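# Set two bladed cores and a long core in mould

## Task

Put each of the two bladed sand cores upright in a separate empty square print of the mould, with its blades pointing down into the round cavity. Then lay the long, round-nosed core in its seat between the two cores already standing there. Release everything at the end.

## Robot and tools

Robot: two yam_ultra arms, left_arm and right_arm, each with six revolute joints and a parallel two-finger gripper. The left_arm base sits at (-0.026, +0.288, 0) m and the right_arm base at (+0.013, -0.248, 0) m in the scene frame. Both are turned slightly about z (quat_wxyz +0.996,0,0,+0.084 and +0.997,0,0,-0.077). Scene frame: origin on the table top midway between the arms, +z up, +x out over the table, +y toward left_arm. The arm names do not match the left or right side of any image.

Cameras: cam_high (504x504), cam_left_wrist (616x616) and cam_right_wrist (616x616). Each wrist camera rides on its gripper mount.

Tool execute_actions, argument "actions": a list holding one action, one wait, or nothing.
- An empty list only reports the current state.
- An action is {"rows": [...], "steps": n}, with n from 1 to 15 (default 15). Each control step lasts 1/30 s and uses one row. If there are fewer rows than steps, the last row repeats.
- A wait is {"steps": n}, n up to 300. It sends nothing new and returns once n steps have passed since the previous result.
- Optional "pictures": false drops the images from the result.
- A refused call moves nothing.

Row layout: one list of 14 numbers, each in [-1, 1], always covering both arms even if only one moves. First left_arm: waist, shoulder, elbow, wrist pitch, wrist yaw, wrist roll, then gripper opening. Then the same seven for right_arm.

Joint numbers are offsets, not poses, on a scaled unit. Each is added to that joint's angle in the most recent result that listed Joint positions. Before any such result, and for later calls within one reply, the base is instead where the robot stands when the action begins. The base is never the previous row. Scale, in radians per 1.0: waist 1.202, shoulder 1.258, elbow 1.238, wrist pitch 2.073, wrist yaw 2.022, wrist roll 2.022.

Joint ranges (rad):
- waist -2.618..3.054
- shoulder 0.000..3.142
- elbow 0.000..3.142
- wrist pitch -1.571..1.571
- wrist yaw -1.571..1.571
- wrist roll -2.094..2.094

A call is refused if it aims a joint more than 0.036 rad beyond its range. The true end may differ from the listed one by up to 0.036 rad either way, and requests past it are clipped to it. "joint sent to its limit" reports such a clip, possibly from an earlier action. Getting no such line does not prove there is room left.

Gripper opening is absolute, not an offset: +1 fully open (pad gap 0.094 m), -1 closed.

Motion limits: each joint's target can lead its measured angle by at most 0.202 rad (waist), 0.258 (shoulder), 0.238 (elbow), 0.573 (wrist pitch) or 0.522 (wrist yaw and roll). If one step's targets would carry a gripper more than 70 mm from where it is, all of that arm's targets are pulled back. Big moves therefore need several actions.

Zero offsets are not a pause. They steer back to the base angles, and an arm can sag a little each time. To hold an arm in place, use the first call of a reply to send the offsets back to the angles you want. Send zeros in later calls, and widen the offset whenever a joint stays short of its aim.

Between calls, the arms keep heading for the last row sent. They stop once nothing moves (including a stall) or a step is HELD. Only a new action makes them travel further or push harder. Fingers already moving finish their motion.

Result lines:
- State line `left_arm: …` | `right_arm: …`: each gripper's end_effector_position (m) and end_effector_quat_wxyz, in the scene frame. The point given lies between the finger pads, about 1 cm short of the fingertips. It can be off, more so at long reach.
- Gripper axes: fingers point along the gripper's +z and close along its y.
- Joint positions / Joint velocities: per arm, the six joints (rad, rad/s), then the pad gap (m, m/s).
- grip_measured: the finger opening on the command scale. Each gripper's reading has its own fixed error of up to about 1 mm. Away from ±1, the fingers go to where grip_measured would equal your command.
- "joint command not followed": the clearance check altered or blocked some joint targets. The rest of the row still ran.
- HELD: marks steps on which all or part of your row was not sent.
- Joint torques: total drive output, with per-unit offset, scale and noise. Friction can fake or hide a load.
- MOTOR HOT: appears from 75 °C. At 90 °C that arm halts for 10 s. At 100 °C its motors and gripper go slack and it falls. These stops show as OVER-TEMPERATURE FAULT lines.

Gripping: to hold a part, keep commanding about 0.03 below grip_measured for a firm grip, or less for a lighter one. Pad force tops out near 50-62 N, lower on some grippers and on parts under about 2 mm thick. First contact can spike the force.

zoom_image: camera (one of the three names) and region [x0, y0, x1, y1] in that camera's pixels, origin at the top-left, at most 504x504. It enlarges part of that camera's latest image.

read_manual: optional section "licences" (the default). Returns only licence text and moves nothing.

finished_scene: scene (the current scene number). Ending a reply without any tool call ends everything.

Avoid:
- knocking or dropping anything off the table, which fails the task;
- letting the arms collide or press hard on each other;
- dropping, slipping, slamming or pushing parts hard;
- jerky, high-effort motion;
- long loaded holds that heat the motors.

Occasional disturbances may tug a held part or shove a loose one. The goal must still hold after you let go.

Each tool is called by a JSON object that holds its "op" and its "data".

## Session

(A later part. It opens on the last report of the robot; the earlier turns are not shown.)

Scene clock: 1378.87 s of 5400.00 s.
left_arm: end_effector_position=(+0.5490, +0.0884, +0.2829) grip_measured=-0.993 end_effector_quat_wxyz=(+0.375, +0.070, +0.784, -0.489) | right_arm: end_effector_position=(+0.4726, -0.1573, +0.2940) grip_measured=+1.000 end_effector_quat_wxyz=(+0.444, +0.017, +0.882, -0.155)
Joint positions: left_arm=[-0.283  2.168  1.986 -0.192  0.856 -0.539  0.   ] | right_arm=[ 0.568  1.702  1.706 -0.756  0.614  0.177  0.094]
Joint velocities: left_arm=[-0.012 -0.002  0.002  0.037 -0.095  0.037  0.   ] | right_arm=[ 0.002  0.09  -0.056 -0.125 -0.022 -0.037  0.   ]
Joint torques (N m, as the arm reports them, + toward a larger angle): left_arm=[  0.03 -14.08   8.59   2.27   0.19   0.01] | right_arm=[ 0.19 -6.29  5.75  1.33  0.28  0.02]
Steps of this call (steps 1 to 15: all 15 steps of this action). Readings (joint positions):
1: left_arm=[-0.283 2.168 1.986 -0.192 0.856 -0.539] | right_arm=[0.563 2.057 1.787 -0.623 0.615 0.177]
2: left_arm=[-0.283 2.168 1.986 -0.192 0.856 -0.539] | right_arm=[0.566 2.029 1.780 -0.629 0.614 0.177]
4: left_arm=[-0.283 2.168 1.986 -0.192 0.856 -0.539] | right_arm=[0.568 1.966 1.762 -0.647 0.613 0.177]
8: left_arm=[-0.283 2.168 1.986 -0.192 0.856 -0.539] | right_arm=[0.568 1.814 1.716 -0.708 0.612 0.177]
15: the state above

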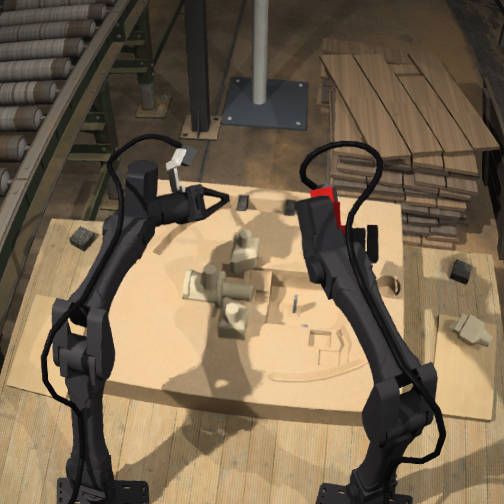

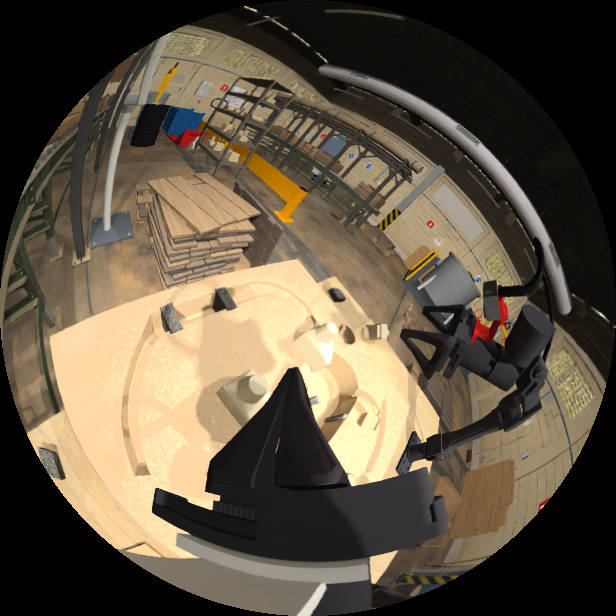

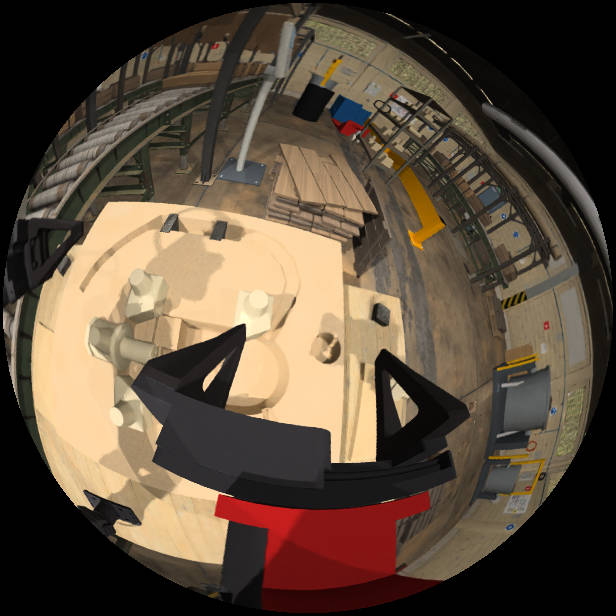

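{"op": "execute_actions", "data": {"actions": [{"rows":[[0.02,-0.06,-0.03,0,0,0,-1,-0.06,0,0.01,0,-0.02,0.04,1],[0.04,-0.12,-0.06,0,0,0,-1,-0.12,0,0.02,-0.01,-0.04,0.09,1],[0.07,-0.18,-0.1,0,0,0,-1,-0.18,0,0.03,-0.02,-0.06,0.13,1],[0.09,-0.24,-0.14,0,0,0,-1,-0.24,0,0.04,-0.03,-0.09,0.18,1],[0.11,-0.3,-0.18,0,0,0,-1,-0.3,0,0.05,-0.04,-0.11,0.22,1],[0.14,-0.36,-0.22,0,0,0,-1,-0.36,0,0.06,-0.05,-0.13,0.27,1],[0.16,-0.42,-0.26,0,0,0,-1,-0.42,0.02,0.07,-0.06,-0.15,0.31,1],[0.18,-0.48,-0.3,0,0,0,-1,-0.48,0.04,0.08,-0.07,-0.18,0.36,1],[0.2,-0.54,-0.35,0,0,0,-1,-0.54,0.06,0.08,-0.08,-0.2,0.4,1],[0.23,-0.6,-0.4,0,0,0,-1,-0.6,0.08,0.08,-0.09,-0.22,0.45,1],[0.25,-0.66,-0.45,0,0,0,-1,-0.66,0.1,0.08,-0.1,-0.24,0.49,1],[0.27,-0.72,-0.5,0,0,0,-1,-0.71,0.12,0.08,-0.1,-0.26,0.54,1],[0.3,-0.78,-0.55,0,0,0,-1,-0.76,0.14,0.08,-0.1,-0.28,0.58,1],[0.32,-0.84,-0.6,0,0,0,-1,-0.79,0.16,0.08,-0.1,-0.3,0.61,1],[0.34,-0.9,-0.65,0,0,0,-1,-0.815,0.18,0.08,-0.1,-0.304,0.64,1]]}], "pictures": false}}

{"op": "execute_actions", "data": {"actions": [{"steps":35}]}}

{"op": "zoom_image", "data": {"camera": "cam_right_wrist", "region": [200,220,430,420]}}

Scene clock: 1396.77 s of 5400.00 s.
left_arm: end_effector_position=(+0.3800, +0.2606, +0.3977) grip_measured=-0.993 end_effector_quat_wxyz=(+0.533, -0.033, +0.749, -0.393) | right_arm: end_effector_position=(+0.4450, -0.4762, +0.2264) grip_measured=+1.000 end_effector_quat_wxyz=(+0.329, +0.667, +0.668, +0.026)
Joint positions: left_arm=[ 0.093  1.32   1.313 -0.179  0.845 -0.541  0.   ] | right_arm=[-0.271  1.842  1.795 -0.871  0.172  1.083  0.094]
Joint velocities: left_arm=[ 0.891 -2.606 -1.927 -0.066 -0.066  0.022 -0.   ] | right_arm=[-1.57   0.794  0.007 -0.256 -0.916  1.912  0.   ]
Joint torques (N m, as the arm reports them, + toward a larger angle): left_arm=[-2.   -5.31  6.3   2.13  0.31  0.01] | right_arm=[-0.56 -7.34  7.34  1.04  0.1   0.04]
Steps of this call (steps 1 to 30: the robot went on to your last target; steps 31 to 90: nothing new was sent; then 14.40 s passed at rest; steps 91 to 105: all 15 steps of this action). Readings (joint positions):
91: left_arm=[-0.282 2.162 1.981 -0.192 0.856 -0.539] | right_arm=[0.562 1.711 1.693 -0.784 0.605 0.187]
92: left_arm=[-0.278 2.142 1.959 -0.192 0.854 -0.539] | right_arm=[0.543 1.711 1.695 -0.782 0.586 0.214]
94: left_arm=[-0.260 2.073 1.892 -0.203 0.854 -0.539] | right_arm=[0.455 1.711 1.705 -0.784 0.532 0.299]
98: left_arm=[-0.174 1.875 1.753 -0.201 0.854 -0.540] | right_arm=[0.185 1.719 1.757 -0.818 0.406 0.567]
105: the state above

Scene clock: 1397.93 s of 5400.00 s.
left_arm: end_effector_position=(+0.3018, +0.2489, +0.4465) grip_measured=-0.993 end_effector_quat_wxyz=(+0.601, +0.007, +0.708, -0.371) | right_arm: end_effector_position=(+0.4191, -0.5066, +0.1627) grip_measured=+1.000 end_effector_quat_wxyz=(+0.209, +0.828, +0.512, +0.099)
Joint positions: left_arm=[ 0.129  1.033  1.207 -0.177  0.861 -0.541  0.   ] | right_arm=[-0.414  1.952  1.795 -0.947  0.002  1.465  0.094]
Joint velocities: left_arm=[ 0.007  0.002 -0.007 -0.007 -0.066  0.022 -0.001] | right_arm=[ 0.012 -0.017 -0.002  0.081  0.007  0.022  0.   ]
Joint torques (N m, as the arm reports them, + toward a larger angle): left_arm=[-0.21 -1.5   4.76  2.07 -0.02  0.03] | right_arm=[  0.27 -10.79   7.43   1.    -0.02   0.05]
Steps of this call (steps 1 to 35: the robot went on to your last target). Readings (joint positions):
1: left_arm=[0.117 1.231 1.257 -0.185 0.843 -0.541] | right_arm=[-0.325 1.871 1.795 -0.879 0.141 1.156]
2: left_arm=[0.128 1.153 1.222 -0.194 0.843 -0.541] | right_arm=[-0.372 1.898 1.795 -0.888 0.116 1.218]
4: left_arm=[0.129 1.050 1.207 -0.191 0.851 -0.541] | right_arm=[-0.432 1.942 1.795 -0.913 0.086 1.308]
8: left_arm=[0.129 1.005 1.207 -0.160 0.861 -0.541] | right_arm=[-0.436 1.959 1.795 -0.945 0.043 1.402]
35: the state above

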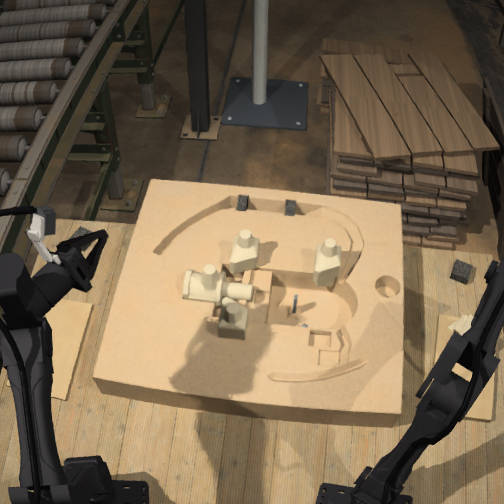

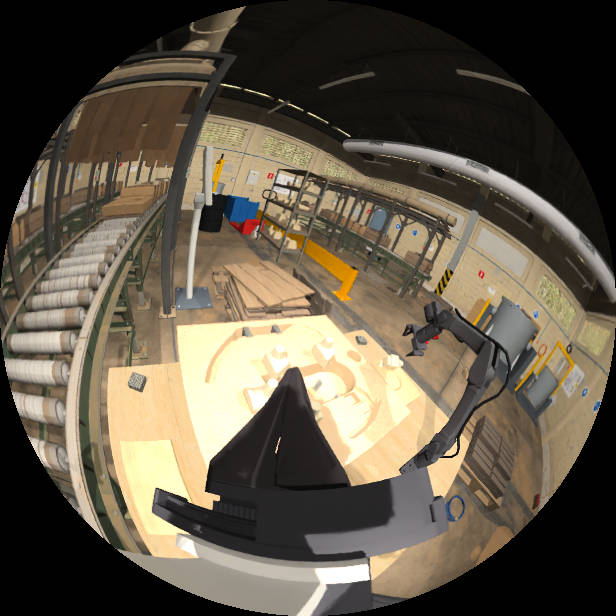

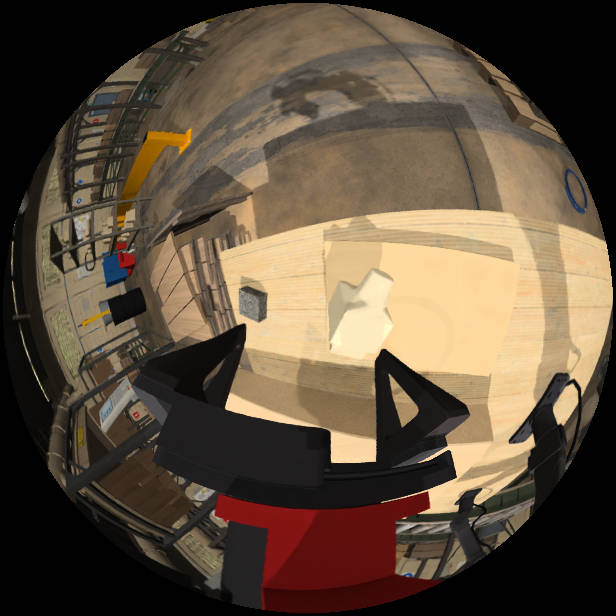

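Region (200, 220, 430, 420) of cam_right_wrist's 616x616 image, scaled by 2.191, with more detail than that image has; it fills the top 438 rows of this view, and the rest is white.

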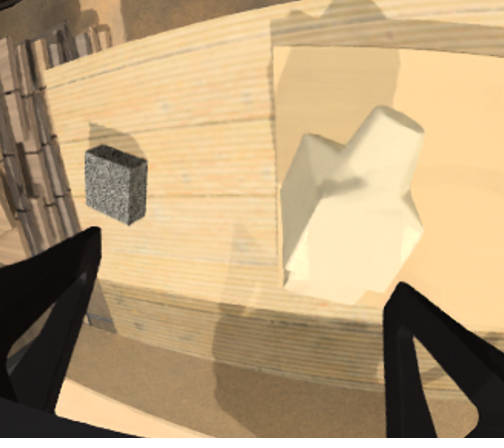

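{"op": "execute_actions", "data": {"actions": [{"rows":[[0,0,0.02,0,0,0,-1,0,-0.01,-0.02,0.01,0,0.01,1],[0,0,0.02,0,0,0,-1,0,-0.02,-0.05,0.02,0,0.02,1],[0,0,0.02,0,0,0,-1,0,-0.03,-0.08,0.04,0,0.03,1],[0,0,0.02,0,0,0,-1,0,-0.03,-0.11,0.05,0,0.04,1],[0,0,0.02,0,0,0,-1,0,-0.03,-0.14,0.07,0,0.05,1],[0,0,0.02,0,0,0,-1,0,-0.035,-0.17,0.08,0,0.05,1],[0,0,0.02,0,0,0,-1,0,-0.035,-0.2,0.1,0,0.05,1],[0,0,0.02,0,0,0,-1,0,-0.035,-0.228,0.11,0,0.05,1]]}], "pictures": false}}

{"op": "execute_actions", "data": {"actions": [{"steps":12}]}}

{"op": "zoom_image", "data": {"camera": "cam_right_wrist", "region": [200,220,430,420]}}

Scene clock: 1415.90 s of 5400.00 s.
left_arm: end_effector_position=(+0.3018, +0.2489, +0.4465) grip_measured=-0.993 end_effector_quat_wxyz=(+0.601, +0.007, +0.708, -0.371) | right_arm: end_effector_position=(+0.3976, -0.4928, +0.0925) grip_measured=+1.000 end_effector_quat_wxyz=(+0.174, +0.856, +0.478, +0.093)
Joint positions: left_arm=[ 0.129  1.033  1.207 -0.177  0.861 -0.541  0.   ] | right_arm=[-0.414  1.925  1.507 -0.756  0.001  1.554  0.094]
Joint velocities: left_arm=[ 0.002 -0.007 -0.007  0.022  0.095  0.007  0.   ] | right_arm=[0.007 0.002 0.012 0.33  0.007 0.081 0.   ]
Joint torques (N m, as the arm reports them, + toward a larger angle): left_arm=[ 0.04 -1.73  8.98  2.25  0.01  0.  ] | right_arm=[ 0.04 -9.9   7.01  0.94  0.    0.1 ]
Steps of this call (steps 1 to 15: the robot went on to your last target; steps 16 to 90: nothing new was sent; then 14.47 s passed at rest; steps 91 to 105: all 15 steps of this action). Readings (joint positions):
91: left_arm=[0.129 1.033 1.207 -0.177 0.861 -0.541] | right_arm=[-0.414 1.952 1.793 -0.944 0.001 1.467]
92: left_arm=[0.129 1.033 1.207 -0.177 0.861 -0.541] | right_arm=[-0.414 1.950 1.785 -0.933 0.001 1.472]
94: left_arm=[0.129 1.033 1.207 -0.177 0.861 -0.541] | right_arm=[-0.414 1.937 1.737 -0.895 0.001 1.491]
98: left_arm=[0.129 1.033 1.207 -0.177 0.861 -0.541] | right_arm=[-0.414 1.921 1.594 -0.806 0.001 1.531]
105: the state above

Scene clock: 1416.30 s of 5400.00 s.
left_arm: end_effector_position=(+0.3018, +0.2489, +0.4465) grip_measured=-0.993 end_effector_quat_wxyz=(+0.601, +0.007, +0.708, -0.371) | right_arm: end_effector_position=(+0.4040, -0.4968, +0.0958) grip_measured=+1.000 end_effector_quat_wxyz=(+0.188, +0.854, +0.474, +0.101)
Joint positions: left_arm=[ 0.129  1.033  1.207 -0.177  0.861 -0.541  0.   ] | right_arm=[-0.414  1.925  1.507 -0.723  0.001  1.559  0.094]
Joint velocities: left_arm=[-0.007 -0.017 -0.007 -0.007 -0.022  0.037  0.   ] | right_arm=[-0.007  0.007 -0.007  0.007  0.007  0.051  0.   ]
Joint torques (N m, as the arm reports them, + toward a larger angle): left_arm=[ 0.02 -1.82  8.95  2.26  0.02  0.  ] | right_arm=[-0.03 -9.97  7.07  1.08 -0.02  0.09]
Steps of this call (steps 1 to 12: the robot went on to your last target). Readings (joint positions):
1: left_arm=[0.129 1.033 1.207 -0.177 0.861 -0.541] | right_arm=[-0.414 1.925 1.507 -0.747 0.001 1.555]
2: left_arm=[0.129 1.033 1.207 -0.177 0.861 -0.541] | right_arm=[-0.414 1.925 1.507 -0.741 0.001 1.556]
4: left_arm=[0.129 1.033 1.207 -0.177 0.861 -0.541] | right_arm=[-0.414 1.925 1.507 -0.733 0.001 1.557]
8: left_arm=[0.129 1.033 1.207 -0.177 0.861 -0.541] | right_arm=[-0.414 1.925 1.507 -0.726 0.001 1.558]
12: the state above

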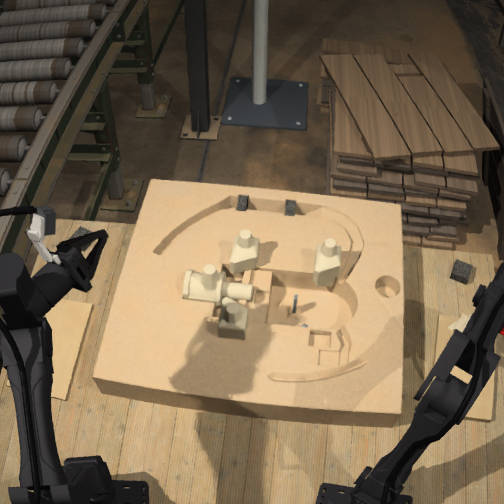

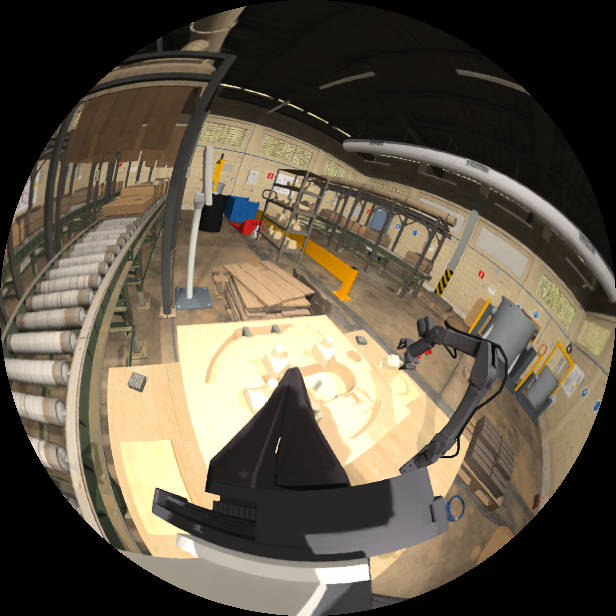

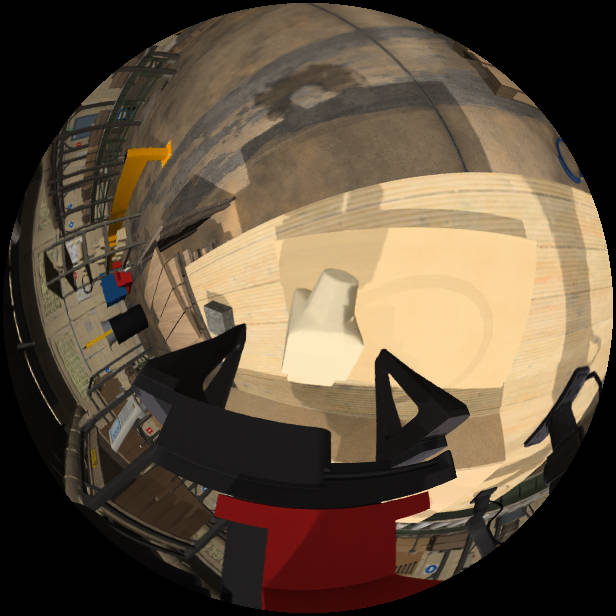

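Region (200, 220, 430, 420) of cam_right_wrist's 616x616 image, scaled by 2.191, with more detail than that image has; it fills the top 438 rows of this view, and the rest is white.

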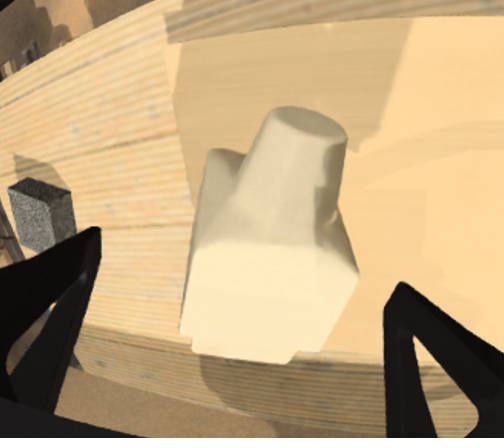

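{"op": "execute_actions", "data": {"actions": [{"rows":[[0,0,0.02,0,0,0,-1,0.015,0,0,0,0,0.01,1],[0,0,0.02,0,0,0,-1,0.03,0,-0.01,0.01,0,0.02,1],[0,0,0.02,0,0,0,-1,0.042,0,-0.02,0.02,0,0.02,1],[0,0,0.02,0,0,0,-1,0.042,0.01,-0.025,0.03,0,0.02,1],[0,0,0.02,0,0,0,-1,0.042,0.02,-0.03,0.04,0,0.02,1],[0,0,0.02,0,0,0,-1,0.042,0.03,-0.035,0.05,0,0.02,1],[0,0,0.02,0,0,0,-1,0.042,0.04,-0.04,0.06,0,0.02,1],[0,0,0.02,0,0,0,-1,0.042,0.05,-0.05,0.07,0,0.02,1],[0,0,0.02,0,0,0,-1,0.042,0.057,-0.054,0.08,0,0.02,1]]}], "pictures": false}}

{"op": "execute_actions", "data": {"actions": [{"steps":12}]}}

Scene clock: 1427.90 s of 5400.00 s.
left_arm: end_effector_position=(+0.3018, +0.2489, +0.4465) grip_measured=-0.993 end_effector_quat_wxyz=(+0.601, +0.007, +0.708, -0.371) | right_arm: end_effector_position=(+0.4255, -0.4825, +0.0558) grip_measured=+1.000 end_effector_quat_wxyz=(+0.186, +0.850, +0.481, +0.111)
Joint positions: left_arm=[ 0.129  1.033  1.207 -0.177  0.861 -0.541  0.   ] | right_arm=[-0.365  1.999  1.445 -0.581 -0.     1.592  0.094]
Joint velocities: left_arm=[-0.012 -0.007 -0.012 -0.051  0.037 -0.051 -0.   ] | right_arm=[-0.002  0.037 -0.056 -0.051  0.051  0.051  0.   ]
Joint torques (N m, as the arm reports them, + toward a larger angle): left_arm=[-0.03 -1.71  8.95  2.27  0.03  0.  ] | right_arm=[ 0.19 -9.72  6.38  1.29  0.02  0.06]
Steps of this call (steps 1 to 30: the robot went on to your last target; steps 31 to 90: nothing new was sent; then 8.10 s passed at rest; steps 91 to 105: all 15 steps of this action). Readings (joint positions):
91: left_arm=[0.129 1.033 1.207 -0.177 0.861 -0.541] | right_arm=[-0.414 1.925 1.507 -0.721 0.001 1.561]
92: left_arm=[0.129 1.033 1.207 -0.177 0.861 -0.541] | right_arm=[-0.411 1.925 1.507 -0.720 0.002 1.567]
94: left_arm=[0.129 1.033 1.207 -0.177 0.861 -0.541] | right_arm=[-0.396 1.925 1.502 -0.703 0.002 1.577]
98: left_arm=[0.129 1.033 1.207 -0.177 0.861 -0.541] | right_arm=[-0.367 1.940 1.481 -0.644 -0.000 1.586]
105: the state above

Scene clock: 1428.30 s of 5400.00 s.
left_arm: end_effector_position=(+0.3018, +0.2489, +0.4465) grip_measured=-0.993 end_effector_quat_wxyz=(+0.601, +0.007, +0.708, -0.371) | right_arm: end_effector_position=(+0.4293, -0.4847, +0.0575) grip_measured=+1.000 end_effector_quat_wxyz=(+0.194, +0.848, +0.479, +0.116)
Joint positions: left_arm=[ 0.129  1.033  1.207 -0.177  0.861 -0.541  0.   ] | right_arm=[-0.365  1.999  1.444 -0.56  -0.     1.593  0.094]
Joint velocities: left_arm=[-0.012  0.002  0.002  0.037 -0.037 -0.022  0.   ] | right_arm=[ 0.002 -0.002  0.002 -0.022  0.022 -0.051  0.   ]
Joint torques (N m, as the arm reports them, + toward a larger angle): left_arm=[ 0.05 -1.75  8.97  2.26  0.03  0.01] | right_arm=[ 0.14 -9.58  6.21  1.15  0.02  0.08]
Steps of this call (steps 1 to 12: the robot went on to your last target). Readings (joint positions):
1: left_arm=[0.129 1.033 1.207 -0.177 0.861 -0.541] | right_arm=[-0.365 1.999 1.444 -0.580 -0.000 1.592]
2: left_arm=[0.129 1.033 1.207 -0.177 0.861 -0.541] | right_arm=[-0.365 1.999 1.444 -0.578 -0.000 1.592]
4: left_arm=[0.129 1.033 1.207 -0.177 0.861 -0.541] | right_arm=[-0.365 1.999 1.444 -0.570 -0.000 1.592]
8: left_arm=[0.129 1.033 1.207 -0.177 0.861 -0.541] | right_arm=[-0.365 1.999 1.444 -0.562 -0.000 1.593]
12: the state above

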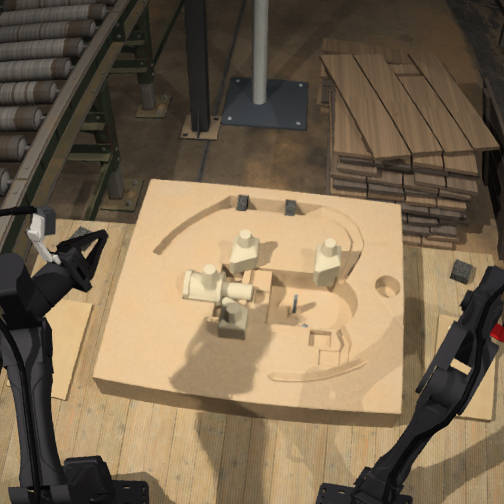

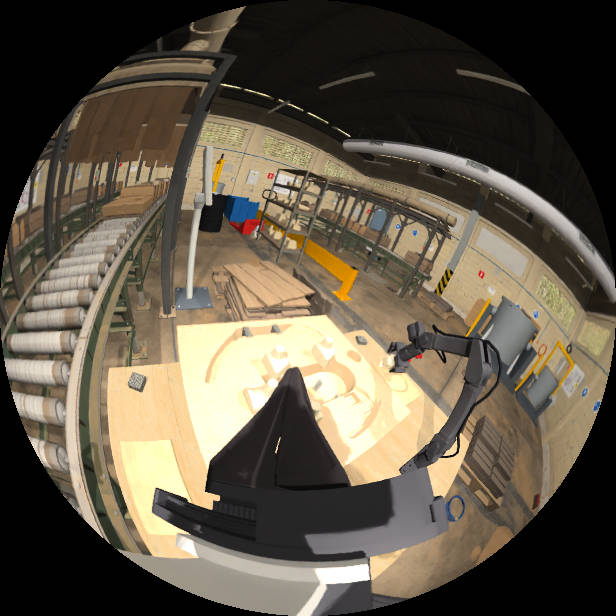

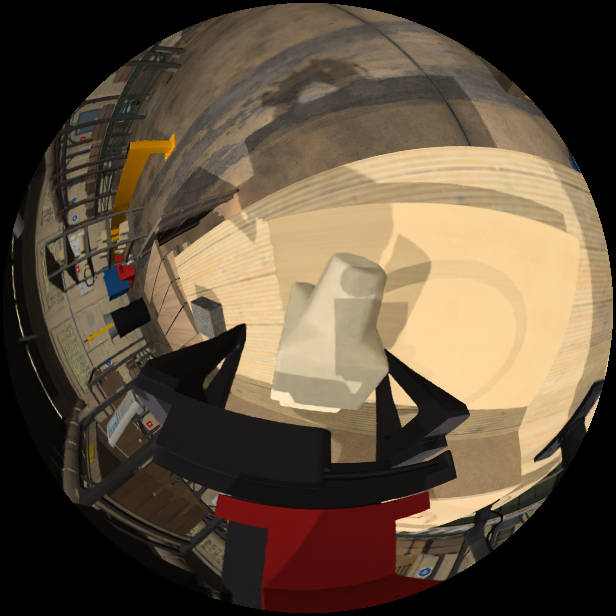

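{"op": "execute_actions", "data": {"actions": [{"rows":[[0,0,0.02,0,0,0,-1,0,-0.01,-0.01,0,0,0,1],[0,0,0.02,0,0,0,-1,0,-0.01,-0.02,0,0,0,1],[0,0,0.02,0,0,0,-1,0,-0.01,-0.03,0,0,0,1],[0,0,0.02,0,0,0,-1,0,-0.01,-0.034,0,0,0,0.9],[0,0,0.02,0,0,0,-1,0,-0.01,-0.034,0,0,0,0.9],[0,0,0.02,0,0,0,-1,0,-0.01,-0.034,0,0,0,0.85],[0,0,0.02,0,0,0,-1,0,-0.01,-0.034,0,0,0,0.8],[0,0,0.02,0,0,0,-1,0,-0.01,-0.034,0,0,0,0.7],[0,0,0.02,0,0,0,-1,0,-0.01,-0.034,0,0,0,0.6],[0,0,0.02,0,0,0,-1,0,-0.01,-0.034,0,0,0,0.5]]}]}}

Scene clock: 1436.80 s of 5400.00 s.
left_arm: end_effector_position=(+0.3018, +0.2489, +0.4465) grip_measured=-0.993 end_effector_quat_wxyz=(+0.601, +0.007, +0.708, -0.371) | right_arm: end_effector_position=(+0.4231, -0.4811, +0.0484) grip_measured=+0.502 end_effector_quat_wxyz=(+0.185, +0.850, +0.480, +0.111)
Joint positions: left_arm=[ 0.129  1.033  1.207 -0.177  0.861 -0.541  0.   ] | right_arm=[-0.365  1.999  1.415 -0.552 -0.001  1.593  0.071]
Joint velocities: left_arm=[-0.012 -0.002 -0.012 -0.022  0.022  0.007 -0.001] | right_arm=[ 0.007 -0.002 -0.007 -0.037  0.022 -0.066 -0.   ]
Joint torques (N m, as the arm reports them, + toward a larger angle): left_arm=[ 0.03 -1.75  8.98  2.27  0.04  0.01] | right_arm=[-0.02 -9.99  5.64  1.03  0.   -0.01]
Steps of this call (steps 1 to 30: the robot went on to your last target; steps 31 to 90: nothing new was sent; then 5.00 s passed at rest; steps 91 to 105: all 15 steps of this action). Readings (joint positions):
91: left_arm=[0.129 1.033 1.207 -0.177 0.861 -0.541] | right_arm=[-0.365 1.999 1.444 -0.559 -0.000 1.593]
92: left_arm=[0.129 1.033 1.207 -0.177 0.861 -0.541] | right_arm=[-0.365 1.999 1.443 -0.558 -0.000 1.593]
94: left_arm=[0.129 1.033 1.207 -0.177 0.861 -0.541] | right_arm=[-0.365 1.999 1.434 -0.553 -0.000 1.593]
98: left_arm=[0.129 1.033 1.207 -0.177 0.861 -0.541] | right_arm=[-0.365 1.999 1.421 -0.552 -0.001 1.593]
105: the state above

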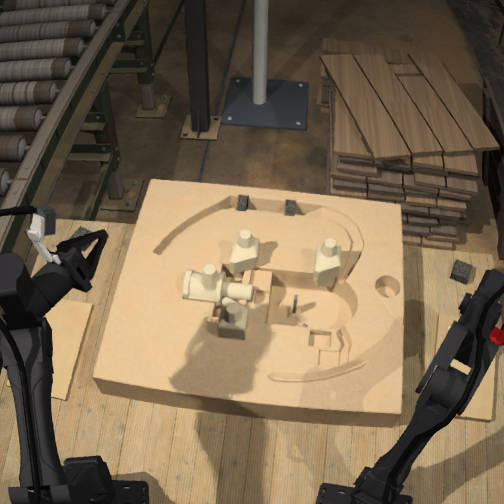

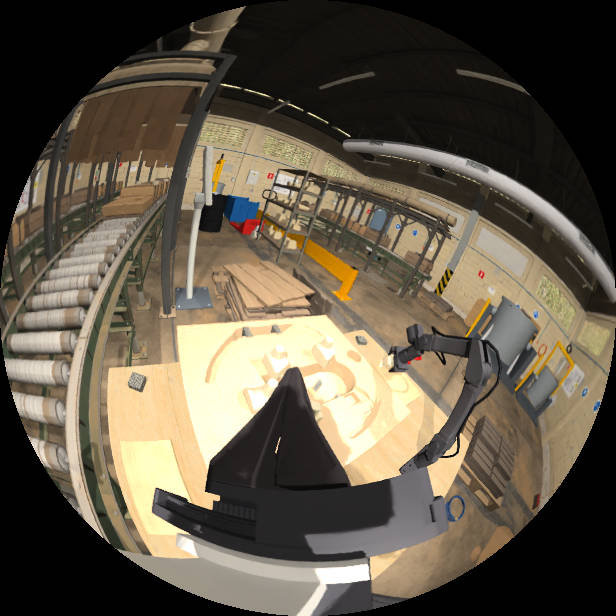

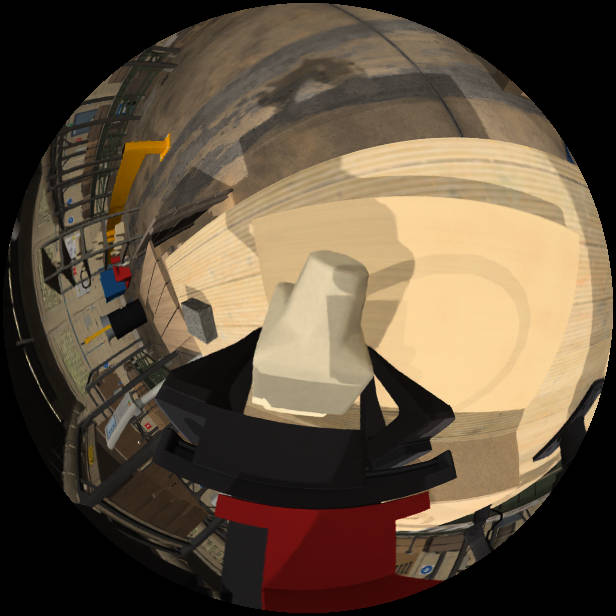

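{"op": "execute_actions", "data": {"actions": [{"rows":[[0,0,0.02,0,0,0,-1,0,0,0.02,0,-0.02,-0.007,0.7],[0,0,0.02,0,0,0,-1,-0.01,0,0.03,0,-0.04,-0.015,0.9],[0,0,0.02,0,0,0,-1,-0.02,0,0.035,0,-0.06,-0.022,0.9],[0,0,0.02,0,0,0,-1,-0.03,0,0.04,-0.005,-0.08,-0.03,0.9],[0,0,0.02,0,0,0,-1,-0.04,0.005,0.045,-0.005,-0.1,-0.037,0.9],[0,0,0.02,0,0,0,-1,-0.05,0.01,0.05,-0.01,-0.12,-0.045,0.9],[0,0,0.02,0,0,0,-1,-0.06,0.015,0.055,-0.01,-0.14,-0.052,0.9],[0,0,0.02,0,0,0,-1,-0.07,0.02,0.06,-0.015,-0.16,-0.06,0.9],[0,0,0.02,0,0,0,-1,-0.085,0.025,0.065,-0.015,-0.18,-0.067,0.9],[0,0,0.02,0,0,0,-1,-0.1,0.03,0.07,-0.02,-0.2,-0.075,0.9],[0,0,0.02,0,0,0,-1,-0.115,0.035,0.075,-0.02,-0.22,-0.082,0.9],[0,0,0.02,0,0,0,-1,-0.13,0.04,0.08,-0.025,-0.24,-0.09,0.9],[0,0,0.02,0,0,0,-1,-0.145,0.05,0.085,-0.03,-0.26,-0.097,0.9],[0,0,0.02,0,0,0,-1,-0.16,0.06,0.085,-0.03,-0.28,-0.105,0.9],[0,0,0.02,0,0,0,-1,-0.175,0.07,0.085,-0.034,-0.295,-0.11,0.9]]}], "pictures": false}}

{"op": "execute_actions", "data": {"actions": [{"steps":25}]}}

Scene clock: 1458.53 s of 5400.00 s.
left_arm: end_effector_position=(+0.3018, +0.2489, +0.4465) grip_measured=-0.993 end_effector_quat_wxyz=(+0.601, +0.007, +0.708, -0.371) | right_arm: end_effector_position=(+0.4326, -0.4933, +0.0668) grip_measured=+0.899 end_effector_quat_wxyz=(+0.121, +0.809, +0.504, +0.276)
Joint positions: left_arm=[ 0.129  1.033  1.207 -0.177  0.861 -0.541  0.   ] | right_arm=[-0.534  2.047  1.496 -0.579 -0.44   1.439  0.089]
Joint velocities: left_arm=[-0.007 -0.007  0.002 -0.051 -0.051 -0.022 -0.   ] | right_arm=[-0.559  0.291  0.095 -0.168 -0.974 -0.388  0.   ]
Joint torques (N m, as the arm reports them, + toward a larger angle): left_arm=[ 0.05 -1.76  8.9   2.26  0.02  0.  ] | right_arm=[-0.88 -8.19  7.69  0.81 -0.29 -0.14]
Steps of this call (steps 1 to 15: the robot went on to your last target; steps 16 to 90: nothing new was sent; then 18.23 s passed at rest; steps 91 to 105: all 15 steps of this action). Readings (joint positions):
91: left_arm=[0.129 1.033 1.207 -0.177 0.861 -0.541] | right_arm=[-0.365 1.999 1.415 -0.552 -0.006 1.593]
92: left_arm=[0.129 1.033 1.207 -0.177 0.861 -0.541] | right_arm=[-0.366 1.999 1.418 -0.547 -0.015 1.589]
94: left_arm=[0.129 1.033 1.207 -0.177 0.861 -0.541] | right_arm=[-0.373 1.999 1.435 -0.544 -0.058 1.576]
98: left_arm=[0.129 1.033 1.207 -0.177 0.861 -0.541] | right_arm=[-0.412 2.000 1.454 -0.551 -0.182 1.534]
105: the state above

Scene clock: 1459.37 s of 5400.00 s.
left_arm: end_effector_position=(+0.3018, +0.2489, +0.4465) grip_measured=-0.993 end_effector_quat_wxyz=(+0.601, +0.007, +0.708, -0.371) | right_arm: end_effector_position=(+0.4264, -0.4875, +0.0596) grip_measured=+0.899 end_effector_quat_wxyz=(+0.079, +0.794, +0.507, +0.326)
Joint positions: left_arm=[ 0.129  1.033  1.207 -0.177  0.861 -0.541  0.   ] | right_arm=[-0.581  2.085  1.498 -0.609 -0.588  1.382  0.089]
Joint velocities: left_arm=[-0.022 -0.007 -0.012  0.022  0.007  0.037  0.001] | right_arm=[ 0.002 -0.002 -0.017 -0.022 -0.051  0.066 -0.   ]
Joint torques (N m, as the arm reports them, + toward a larger angle): left_arm=[ 0.02 -1.81  8.94  2.28  0.02  0.  ] | right_arm=[ 0.58 -9.66  7.86  0.82 -0.47 -0.13]
Steps of this call (steps 1 to 25: the robot went on to your last target). Readings (joint positions):
1: left_arm=[0.129 1.033 1.207 -0.177 0.861 -0.541] | right_arm=[-0.551 2.057 1.498 -0.582 -0.470 1.427]
2: left_arm=[0.129 1.033 1.207 -0.177 0.861 -0.541] | right_arm=[-0.565 2.065 1.498 -0.585 -0.492 1.418]
4: left_arm=[0.129 1.033 1.207 -0.177 0.861 -0.541] | right_arm=[-0.581 2.078 1.498 -0.595 -0.523 1.405]
8: left_arm=[0.129 1.033 1.207 -0.177 0.861 -0.541] | right_arm=[-0.581 2.085 1.498 -0.607 -0.561 1.392]
25: the state above

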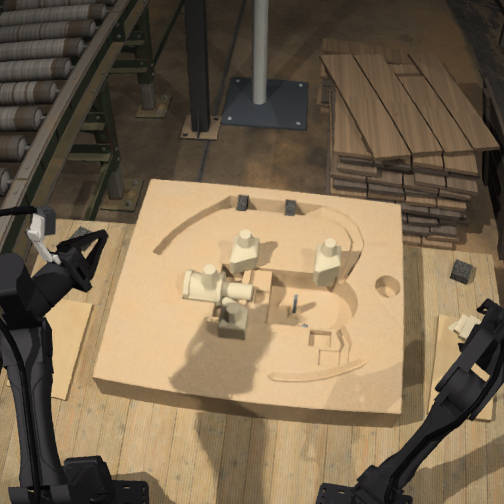

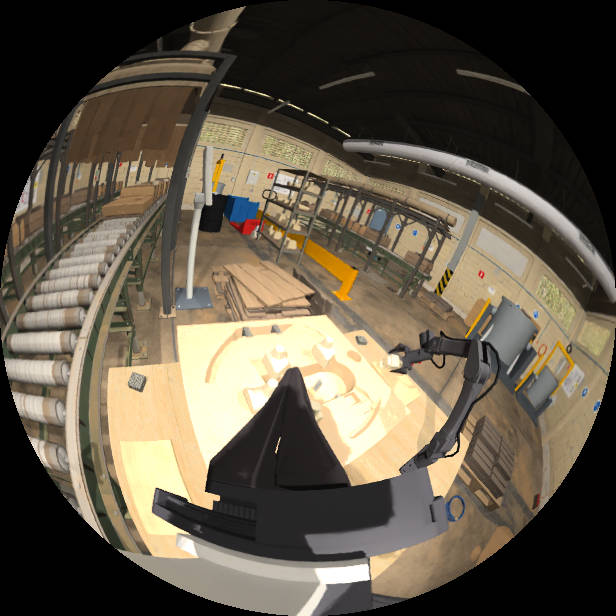

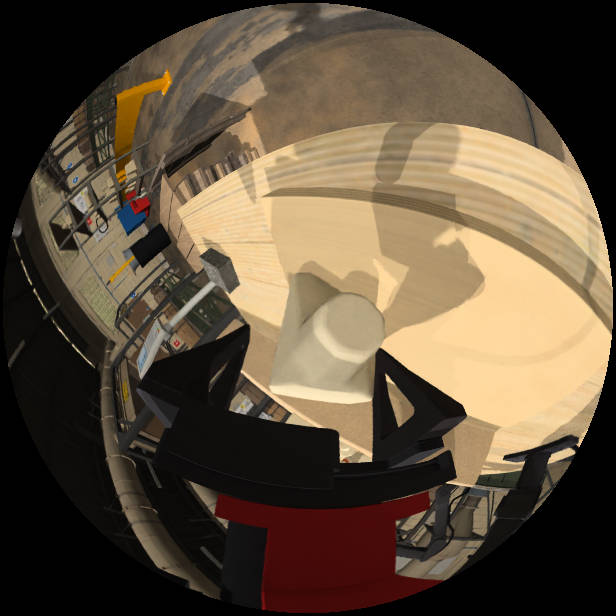

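{"op": "execute_actions", "data": {"actions": [{"rows":[[0,0,0.02,0,0,0,-1,0.005,0,-0.01,-0.005,-0.01,0,0.9],[0,0,0.02,0,0,0,-1,0.01,0.005,-0.015,-0.01,-0.01,0,0.9],[0,0,0.02,0,0,0,-1,0.012,0.01,-0.022,-0.012,-0.01,0,0.9],[0,0,0.02,0,0,0,-1,0.012,0.01,-0.022,-0.012,-0.01,0,0.9],[0,0,0.02,0,0,0,-1,0.012,0.01,-0.022,-0.012,-0.01,0,0.8],[0,0,0.02,0,0,0,-1,0.012,0.01,-0.022,-0.012,-0.01,0,0.7],[0,0,0.02,0,0,0,-1,0.012,0.01,-0.022,-0.012,-0.01,0,0.6],[0,0,0.02,0,0,0,-1,0.012,0.01,-0.022,-0.012,-0.01,0,0.5]]}]}}

Scene clock: 1466.63 s of 5400.00 s.
left_arm: end_effector_position=(+0.3018, +0.2489, +0.4465) grip_measured=-0.993 end_effector_quat_wxyz=(+0.601, +0.007, +0.708, -0.371) | right_arm: end_effector_position=(+0.4232, -0.4794, +0.0548) grip_measured=+0.502 end_effector_quat_wxyz=(+0.064, +0.794, +0.507, +0.328)
Joint positions: left_arm=[ 0.129  1.033  1.207 -0.177  0.861 -0.541  0.   ] | right_arm=[-0.576  2.085  1.483 -0.621 -0.598  1.382  0.071]
Joint velocities: left_arm=[-0.012  0.007  0.007  0.051  0.037 -0.007  0.001] | right_arm=[-0.017 -0.017  0.002 -0.037 -0.022 -0.051 -0.001]
Joint torques (N m, as the arm reports them, + toward a larger angle): left_arm=[ 0.04 -1.71  8.99  2.26  0.01  0.  ] | right_arm=[ 0.83 -8.85  5.59  0.79 -0.5   0.  ]
Steps of this call (steps 1 to 15: the robot went on to your last target; steps 16 to 90: nothing new was sent; then 3.77 s passed at rest; steps 91 to 105: all 15 steps of this action). Readings (joint positions):
91: left_arm=[0.129 1.033 1.207 -0.177 0.861 -0.541] | right_arm=[-0.581 2.085 1.498 -0.609 -0.589 1.382]
92: left_arm=[0.129 1.033 1.207 -0.177 0.861 -0.541] | right_arm=[-0.581 2.085 1.498 -0.610 -0.591 1.382]
94: left_arm=[0.129 1.033 1.207 -0.177 0.861 -0.541] | right_arm=[-0.581 2.085 1.495 -0.611 -0.594 1.382]
98: left_arm=[0.129 1.033 1.207 -0.177 0.861 -0.541] | right_arm=[-0.577 2.085 1.484 -0.618 -0.596 1.382]
105: the state above

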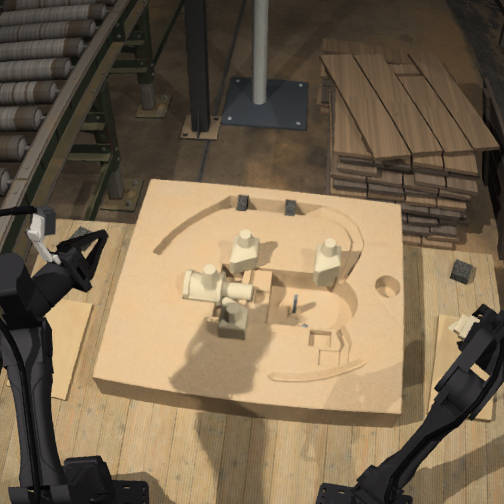

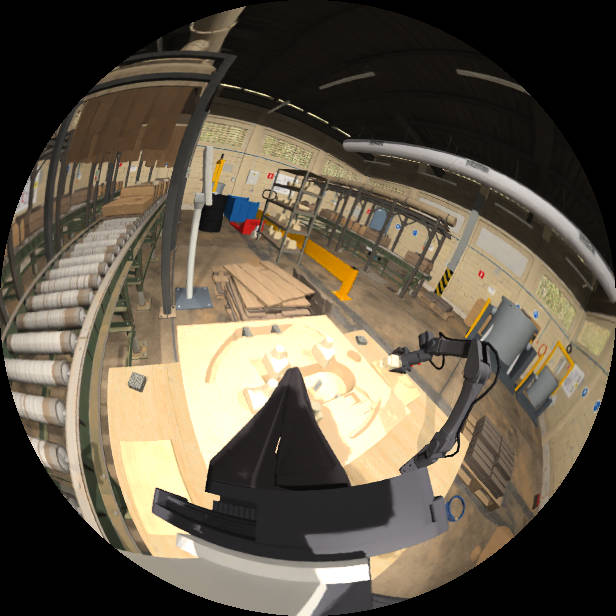

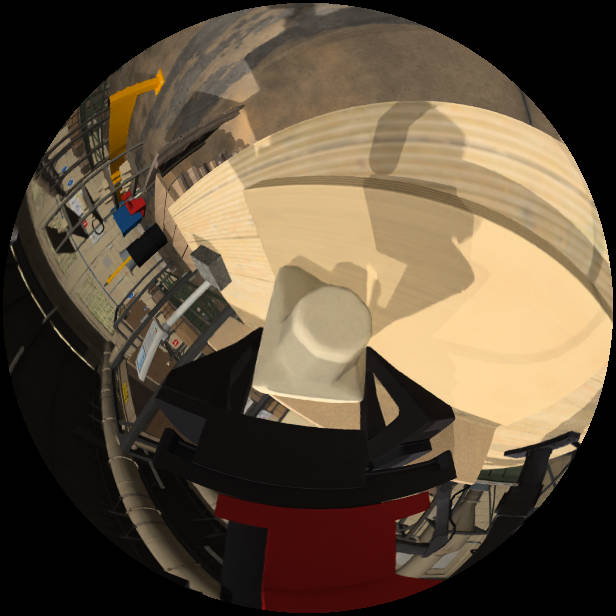

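Slightly lower, then close.

{"op": "execute_actions", "data": {"actions": [{"rows":[[0,0,0.02,0,0,0,-1,0,0.01,0,0,-0.01,0,0.5],[0,0,0.02,0,0,0,-1,0,0.02,0,0,-0.01,0,0.5],[0,0,0.02,0,0,0,-1,0,0.022,0,0,-0.01,0,0.5],[0,0,0.02,0,0,0,-1,0,0.022,0,0,-0.01,0,0.5],[0,0,0.02,0,0,0,-1,0,0.022,0,0,-0.01,0,0.5],[0,0,0.02,0,0,0,-1,0,0.022,0,0,-0.01,0,0.45],[0,0,0.02,0,0,0,-1,0,0.022,0,0,-0.01,0,0.4],[0,0,0.02,0,0,0,-1,0,0.022,0,0,-0.01,0,0.35],[0,0,0.02,0,0,0,-1,0,0.022,0,0,-0.01,0,0.3],[0,0,0.02,0,0,0,-1,0,0.022,0,0,-0.01,0,0.25],[0,0,0.02,0,0,0,-1,0,0.022,0,0,-0.01,0,0.2],[0,0,0.02,0,0,0,-1,0,0.022,0,0,-0.01,0,0.15],[0,0,0.02,0,0,0,-1,0,0.022,0,0,-0.01,0,0.1]]}], "pictures": false}}

{"op": "execute_actions", "data": {"actions": [{"steps":8}]}}

Scene clock: 1485.47 s of 5400.00 s.
left_arm: end_effector_position=(+0.3018, +0.2489, +0.4465) grip_measured=-0.993 end_effector_quat_wxyz=(+0.601, +0.007, +0.708, -0.371) | right_arm: end_effector_position=(+0.4273, -0.4799, +0.0522) grip_measured=+0.165 end_effector_quat_wxyz=(+0.066, +0.790, +0.508, +0.336)
Joint positions: left_arm=[ 0.129  1.033  1.207 -0.177  0.861 -0.541  0.   ] | right_arm=[-0.576  2.098  1.483 -0.597 -0.614  1.382  0.055]
Joint velocities: left_arm=[-0.007 -0.002  0.002  0.022  0.051  0.022 -0.001] | right_arm=[-0.007  0.007 -0.007 -0.022 -0.022  0.022  0.001]
Joint torques (N m, as the arm reports them, + toward a larger angle): left_arm=[-0.03 -1.71  8.96  2.27  0.02  0.  ] | right_arm=[-0.02 -8.83  6.26  0.72 -0.42  0.  ]
Steps of this call (steps 1 to 15: the robot went on to your last target; steps 16 to 90: nothing new was sent; then 15.33 s passed at rest; steps 91 to 105: all 15 steps of this action). Readings (joint positions):
91: left_arm=[0.129 1.033 1.207 -0.177 0.861 -0.541] | right_arm=[-0.576 2.085 1.483 -0.621 -0.600 1.382]
92: left_arm=[0.129 1.033 1.207 -0.177 0.861 -0.541] | right_arm=[-0.576 2.086 1.483 -0.621 -0.602 1.382]
94: left_arm=[0.129 1.033 1.207 -0.177 0.861 -0.541] | right_arm=[-0.576 2.090 1.483 -0.620 -0.605 1.382]
98: left_arm=[0.129 1.033 1.207 -0.177 0.861 -0.541] | right_arm=[-0.576 2.098 1.483 -0.611 -0.610 1.382]
105: the state above

Scene clock: 1485.73 s of 5400.00 s.
left_arm: end_effector_position=(+0.3018, +0.2489, +0.4465) grip_measured=-0.993 end_effector_quat_wxyz=(+0.601, +0.007, +0.708, -0.371) | right_arm: end_effector_position=(+0.4273, -0.4799, +0.0522) grip_measured=+0.165 end_effector_quat_wxyz=(+0.066, +0.790, +0.508, +0.336)
Joint positions: left_arm=[ 0.129  1.033  1.207 -0.177  0.861 -0.541  0.   ] | right_arm=[-0.576  2.098  1.483 -0.597 -0.614  1.382  0.055]
Joint velocities: left_arm=[-0.007 -0.017  0.007 -0.066  0.007  0.007  0.001] | right_arm=[-0.007  0.007 -0.007  0.066  0.007  0.022 -0.001]
Joint torques (N m, as the arm reports them, + toward a larger angle): left_arm=[ 0.02 -1.73  8.94  2.26  0.03  0.02] | right_arm=[-0.01 -8.85  6.31  0.72 -0.43 -0.02]
Steps of this call (steps 1 to 8: the robot went on to your last target). Readings (joint positions):
1: left_arm=[0.129 1.033 1.207 -0.177 0.861 -0.541] | right_arm=[-0.576 2.098 1.483 -0.597 -0.614 1.382]
2: left_arm=[0.129 1.033 1.207 -0.177 0.861 -0.541] | right_arm=[-0.576 2.098 1.483 -0.597 -0.614 1.382]
4: left_arm=[0.129 1.033 1.207 -0.177 0.861 -0.541] | right_arm=[-0.576 2.098 1.483 -0.597 -0.614 1.382]
8: the state above

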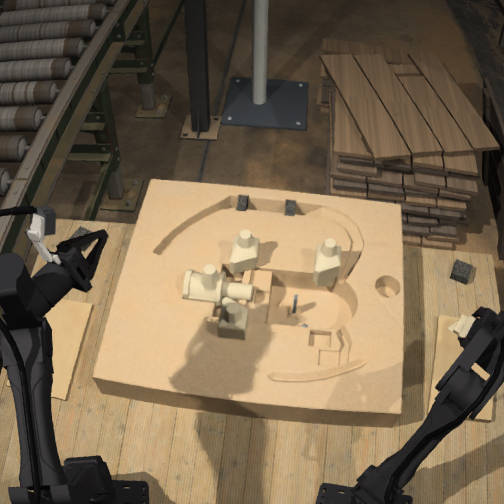

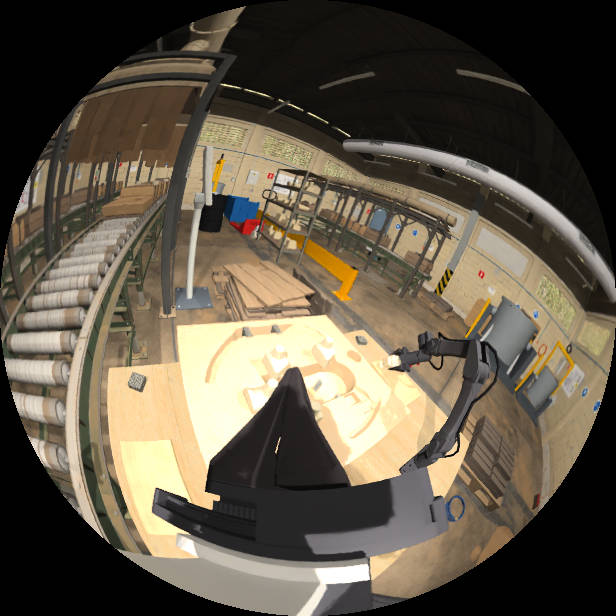

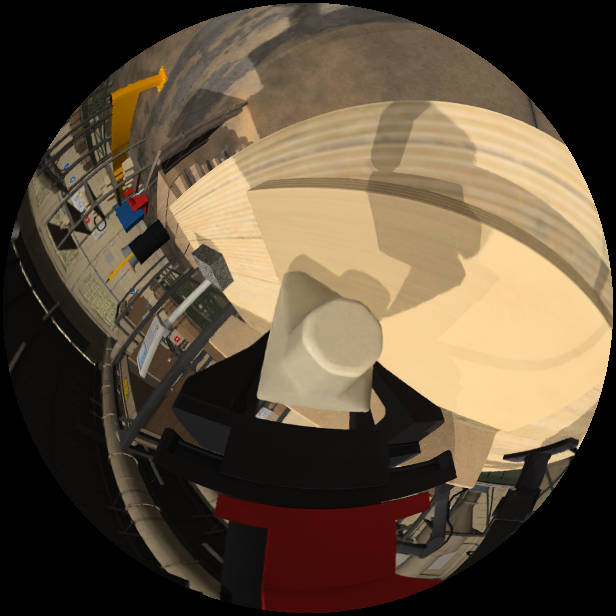

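{"op": "execute_actions", "data": {"actions": [{"rows":[[0,0,0,0.05,0.02,0.02,-1,0,-0.04,0.03,0.01,0,0,0.1],[0,0,-0.03,0.1,0.04,0.04,-1,0,-0.08,0.03,0.01,0,0,0.1],[0,0,-0.07,0.15,0.06,0.06,-1,0,-0.12,0.03,0.01,0,0,0.1],[0,0,-0.12,0.2,0.08,0.08,-1,0,-0.16,0.02,0.01,0,0,0.1],[0,0,-0.17,0.25,0.1,0.1,-1,0,-0.2,0.01,0.01,0.02,-0.02,0.1],[0,0,-0.22,0.3,0.12,0.12,-1,0,-0.25,0,0.01,0.05,-0.05,0.1],[0,0.02,-0.27,0.35,0.14,0.14,-1,0,-0.3,-0.02,0.01,0.1,-0.09,0.1],[0,0.04,-0.32,0.4,0.16,0.16,-1,0,-0.35,-0.04,0.01,0.15,-0.13,0.1],[0,0.06,-0.37,0.45,0.18,0.18,-1,0,-0.4,-0.06,0.01,0.2,-0.17,0.1],[0,0.08,-0.42,0.5,0.2,0.2,-1,0,-0.45,-0.09,0.01,0.25,-0.22,0.1],[0,0.1,-0.47,0.55,0.22,0.22,-1,0.03,-0.5,-0.12,0.01,0.3,-0.27,0.1],[0,0.12,-0.52,0.6,0.24,0.24,-1,0.06,-0.54,-0.15,0.01,0.36,-0.32,0.1],[0,0.14,-0.57,0.65,0.26,0.26,-1,0.09,-0.58,-0.18,0.01,0.42,-0.37,0.1],[0,0.16,-0.62,0.7,0.29,0.27,-1,0.12,-0.62,-0.21,0.02,0.48,-0.41,0.1],[0,0.18,-0.67,0.735,0.31,0.27,-1,0.15,-0.65,-0.24,0.02,0.535,-0.447,0.1]]}], "pictures": false}}

{"op": "execute_actions", "data": {"actions": [{"steps":25}], "pictures": false}}

Scene clock: 1503.67 s of 5400.00 s.
left_arm: end_effector_position=(+0.2809, +0.2046, +0.2744) grip_measured=-0.993 end_effector_quat_wxyz=(+0.654, +0.358, +0.585, -0.319) | right_arm: end_effector_position=(+0.3445, -0.5015, +0.2021) grip_measured=+0.164 end_effector_quat_wxyz=(+0.363, +0.640, +0.676, +0.027)
Joint positions: left_arm=[ 0.129  1.224  0.495  0.949  1.295 -0.115  0.   ] | right_arm=[-0.49   1.483  1.255 -0.599  0.027  0.861  0.055]
Joint velocities: left_arm=[-0.017  0.784 -1.883  2.557  1.267  0.813  0.001] | right_arm=[ 1.038 -2.093 -1.028 -0.007  2.674 -2.22  -0.   ]
Joint torques (N m, as the arm reports them, + toward a larger angle): left_arm=[ 0.17 -4.26  6.21  2.02 -0.02  0.  ] | right_arm=[ 1.64 -7.56  7.36  1.85 -0.44 -0.11]
Steps of this call (steps 1 to 15: the robot went on to your last target; steps 16 to 90: nothing new was sent; then 14.43 s passed at rest; steps 91 to 105: all 15 steps of this action). Readings (joint positions):
91: left_arm=[0.129 1.033 1.207 -0.167 0.865 -0.536] | right_arm=[-0.576 2.096 1.484 -0.596 -0.613 1.382]
92: left_arm=[0.129 1.033 1.203 -0.137 0.876 -0.525] | right_arm=[-0.576 2.091 1.484 -0.597 -0.608 1.382]
94: left_arm=[0.129 1.033 1.164 -0.014 0.917 -0.484] | right_arm=[-0.576 2.066 1.482 -0.608 -0.594 1.382]
98: left_arm=[0.129 1.037 0.951 0.318 1.036 -0.363] | right_arm=[-0.576 1.934 1.453 -0.615 -0.516 1.324]
105: the state above

Scene clock: 1504.50 s of 5400.00 s.
left_arm: end_effector_position=(+0.2342, +0.1838, +0.2526) grip_measured=-0.993 end_effector_quat_wxyz=(+0.670, +0.508, +0.473, -0.264) | right_arm: end_effector_position=(+0.2896, -0.5033, +0.2465) grip_measured=+0.164 end_effector_quat_wxyz=(+0.389, +0.518, +0.732, -0.210)
Joint positions: left_arm=[0.129 1.27  0.369 1.344 1.485 0.005 0.   ] | right_arm=[-0.392  1.291  1.17  -0.617  0.438  0.488  0.055]
Joint velocities: left_arm=[-0.007  0.017 -0.007 -0.037 -0.037 -0.007 -0.002] | right_arm=[ 0.002  0.012  0.017 -0.051 -0.007 -0.037  0.   ]
Joint torques (N m, as the arm reports them, + toward a larger angle): left_arm=[ 0.07 -3.58  6.48  1.46 -0.23 -0.01] | right_arm=[-0.43 -4.64  8.11  2.21  0.58 -0.1 ]
Steps of this call (steps 1 to 25: the robot went on to your last target). Readings (joint positions):
1: left_arm=[0.129 1.247 0.438 1.018 1.334 -0.091] | right_arm=[-0.454 1.412 1.225 -0.601 0.111 0.789]
2: left_arm=[0.129 1.263 0.398 1.068 1.368 -0.072] | right_arm=[-0.422 1.354 1.205 -0.607 0.177 0.728]
4: left_arm=[0.129 1.270 0.369 1.148 1.417 -0.044] | right_arm=[-0.392 1.285 1.198 -0.613 0.265 0.640]
8: left_arm=[0.129 1.270 0.369 1.270 1.458 -0.015] | right_arm=[-0.392 1.274 1.193 -0.597 0.379 0.550]
25: the state above


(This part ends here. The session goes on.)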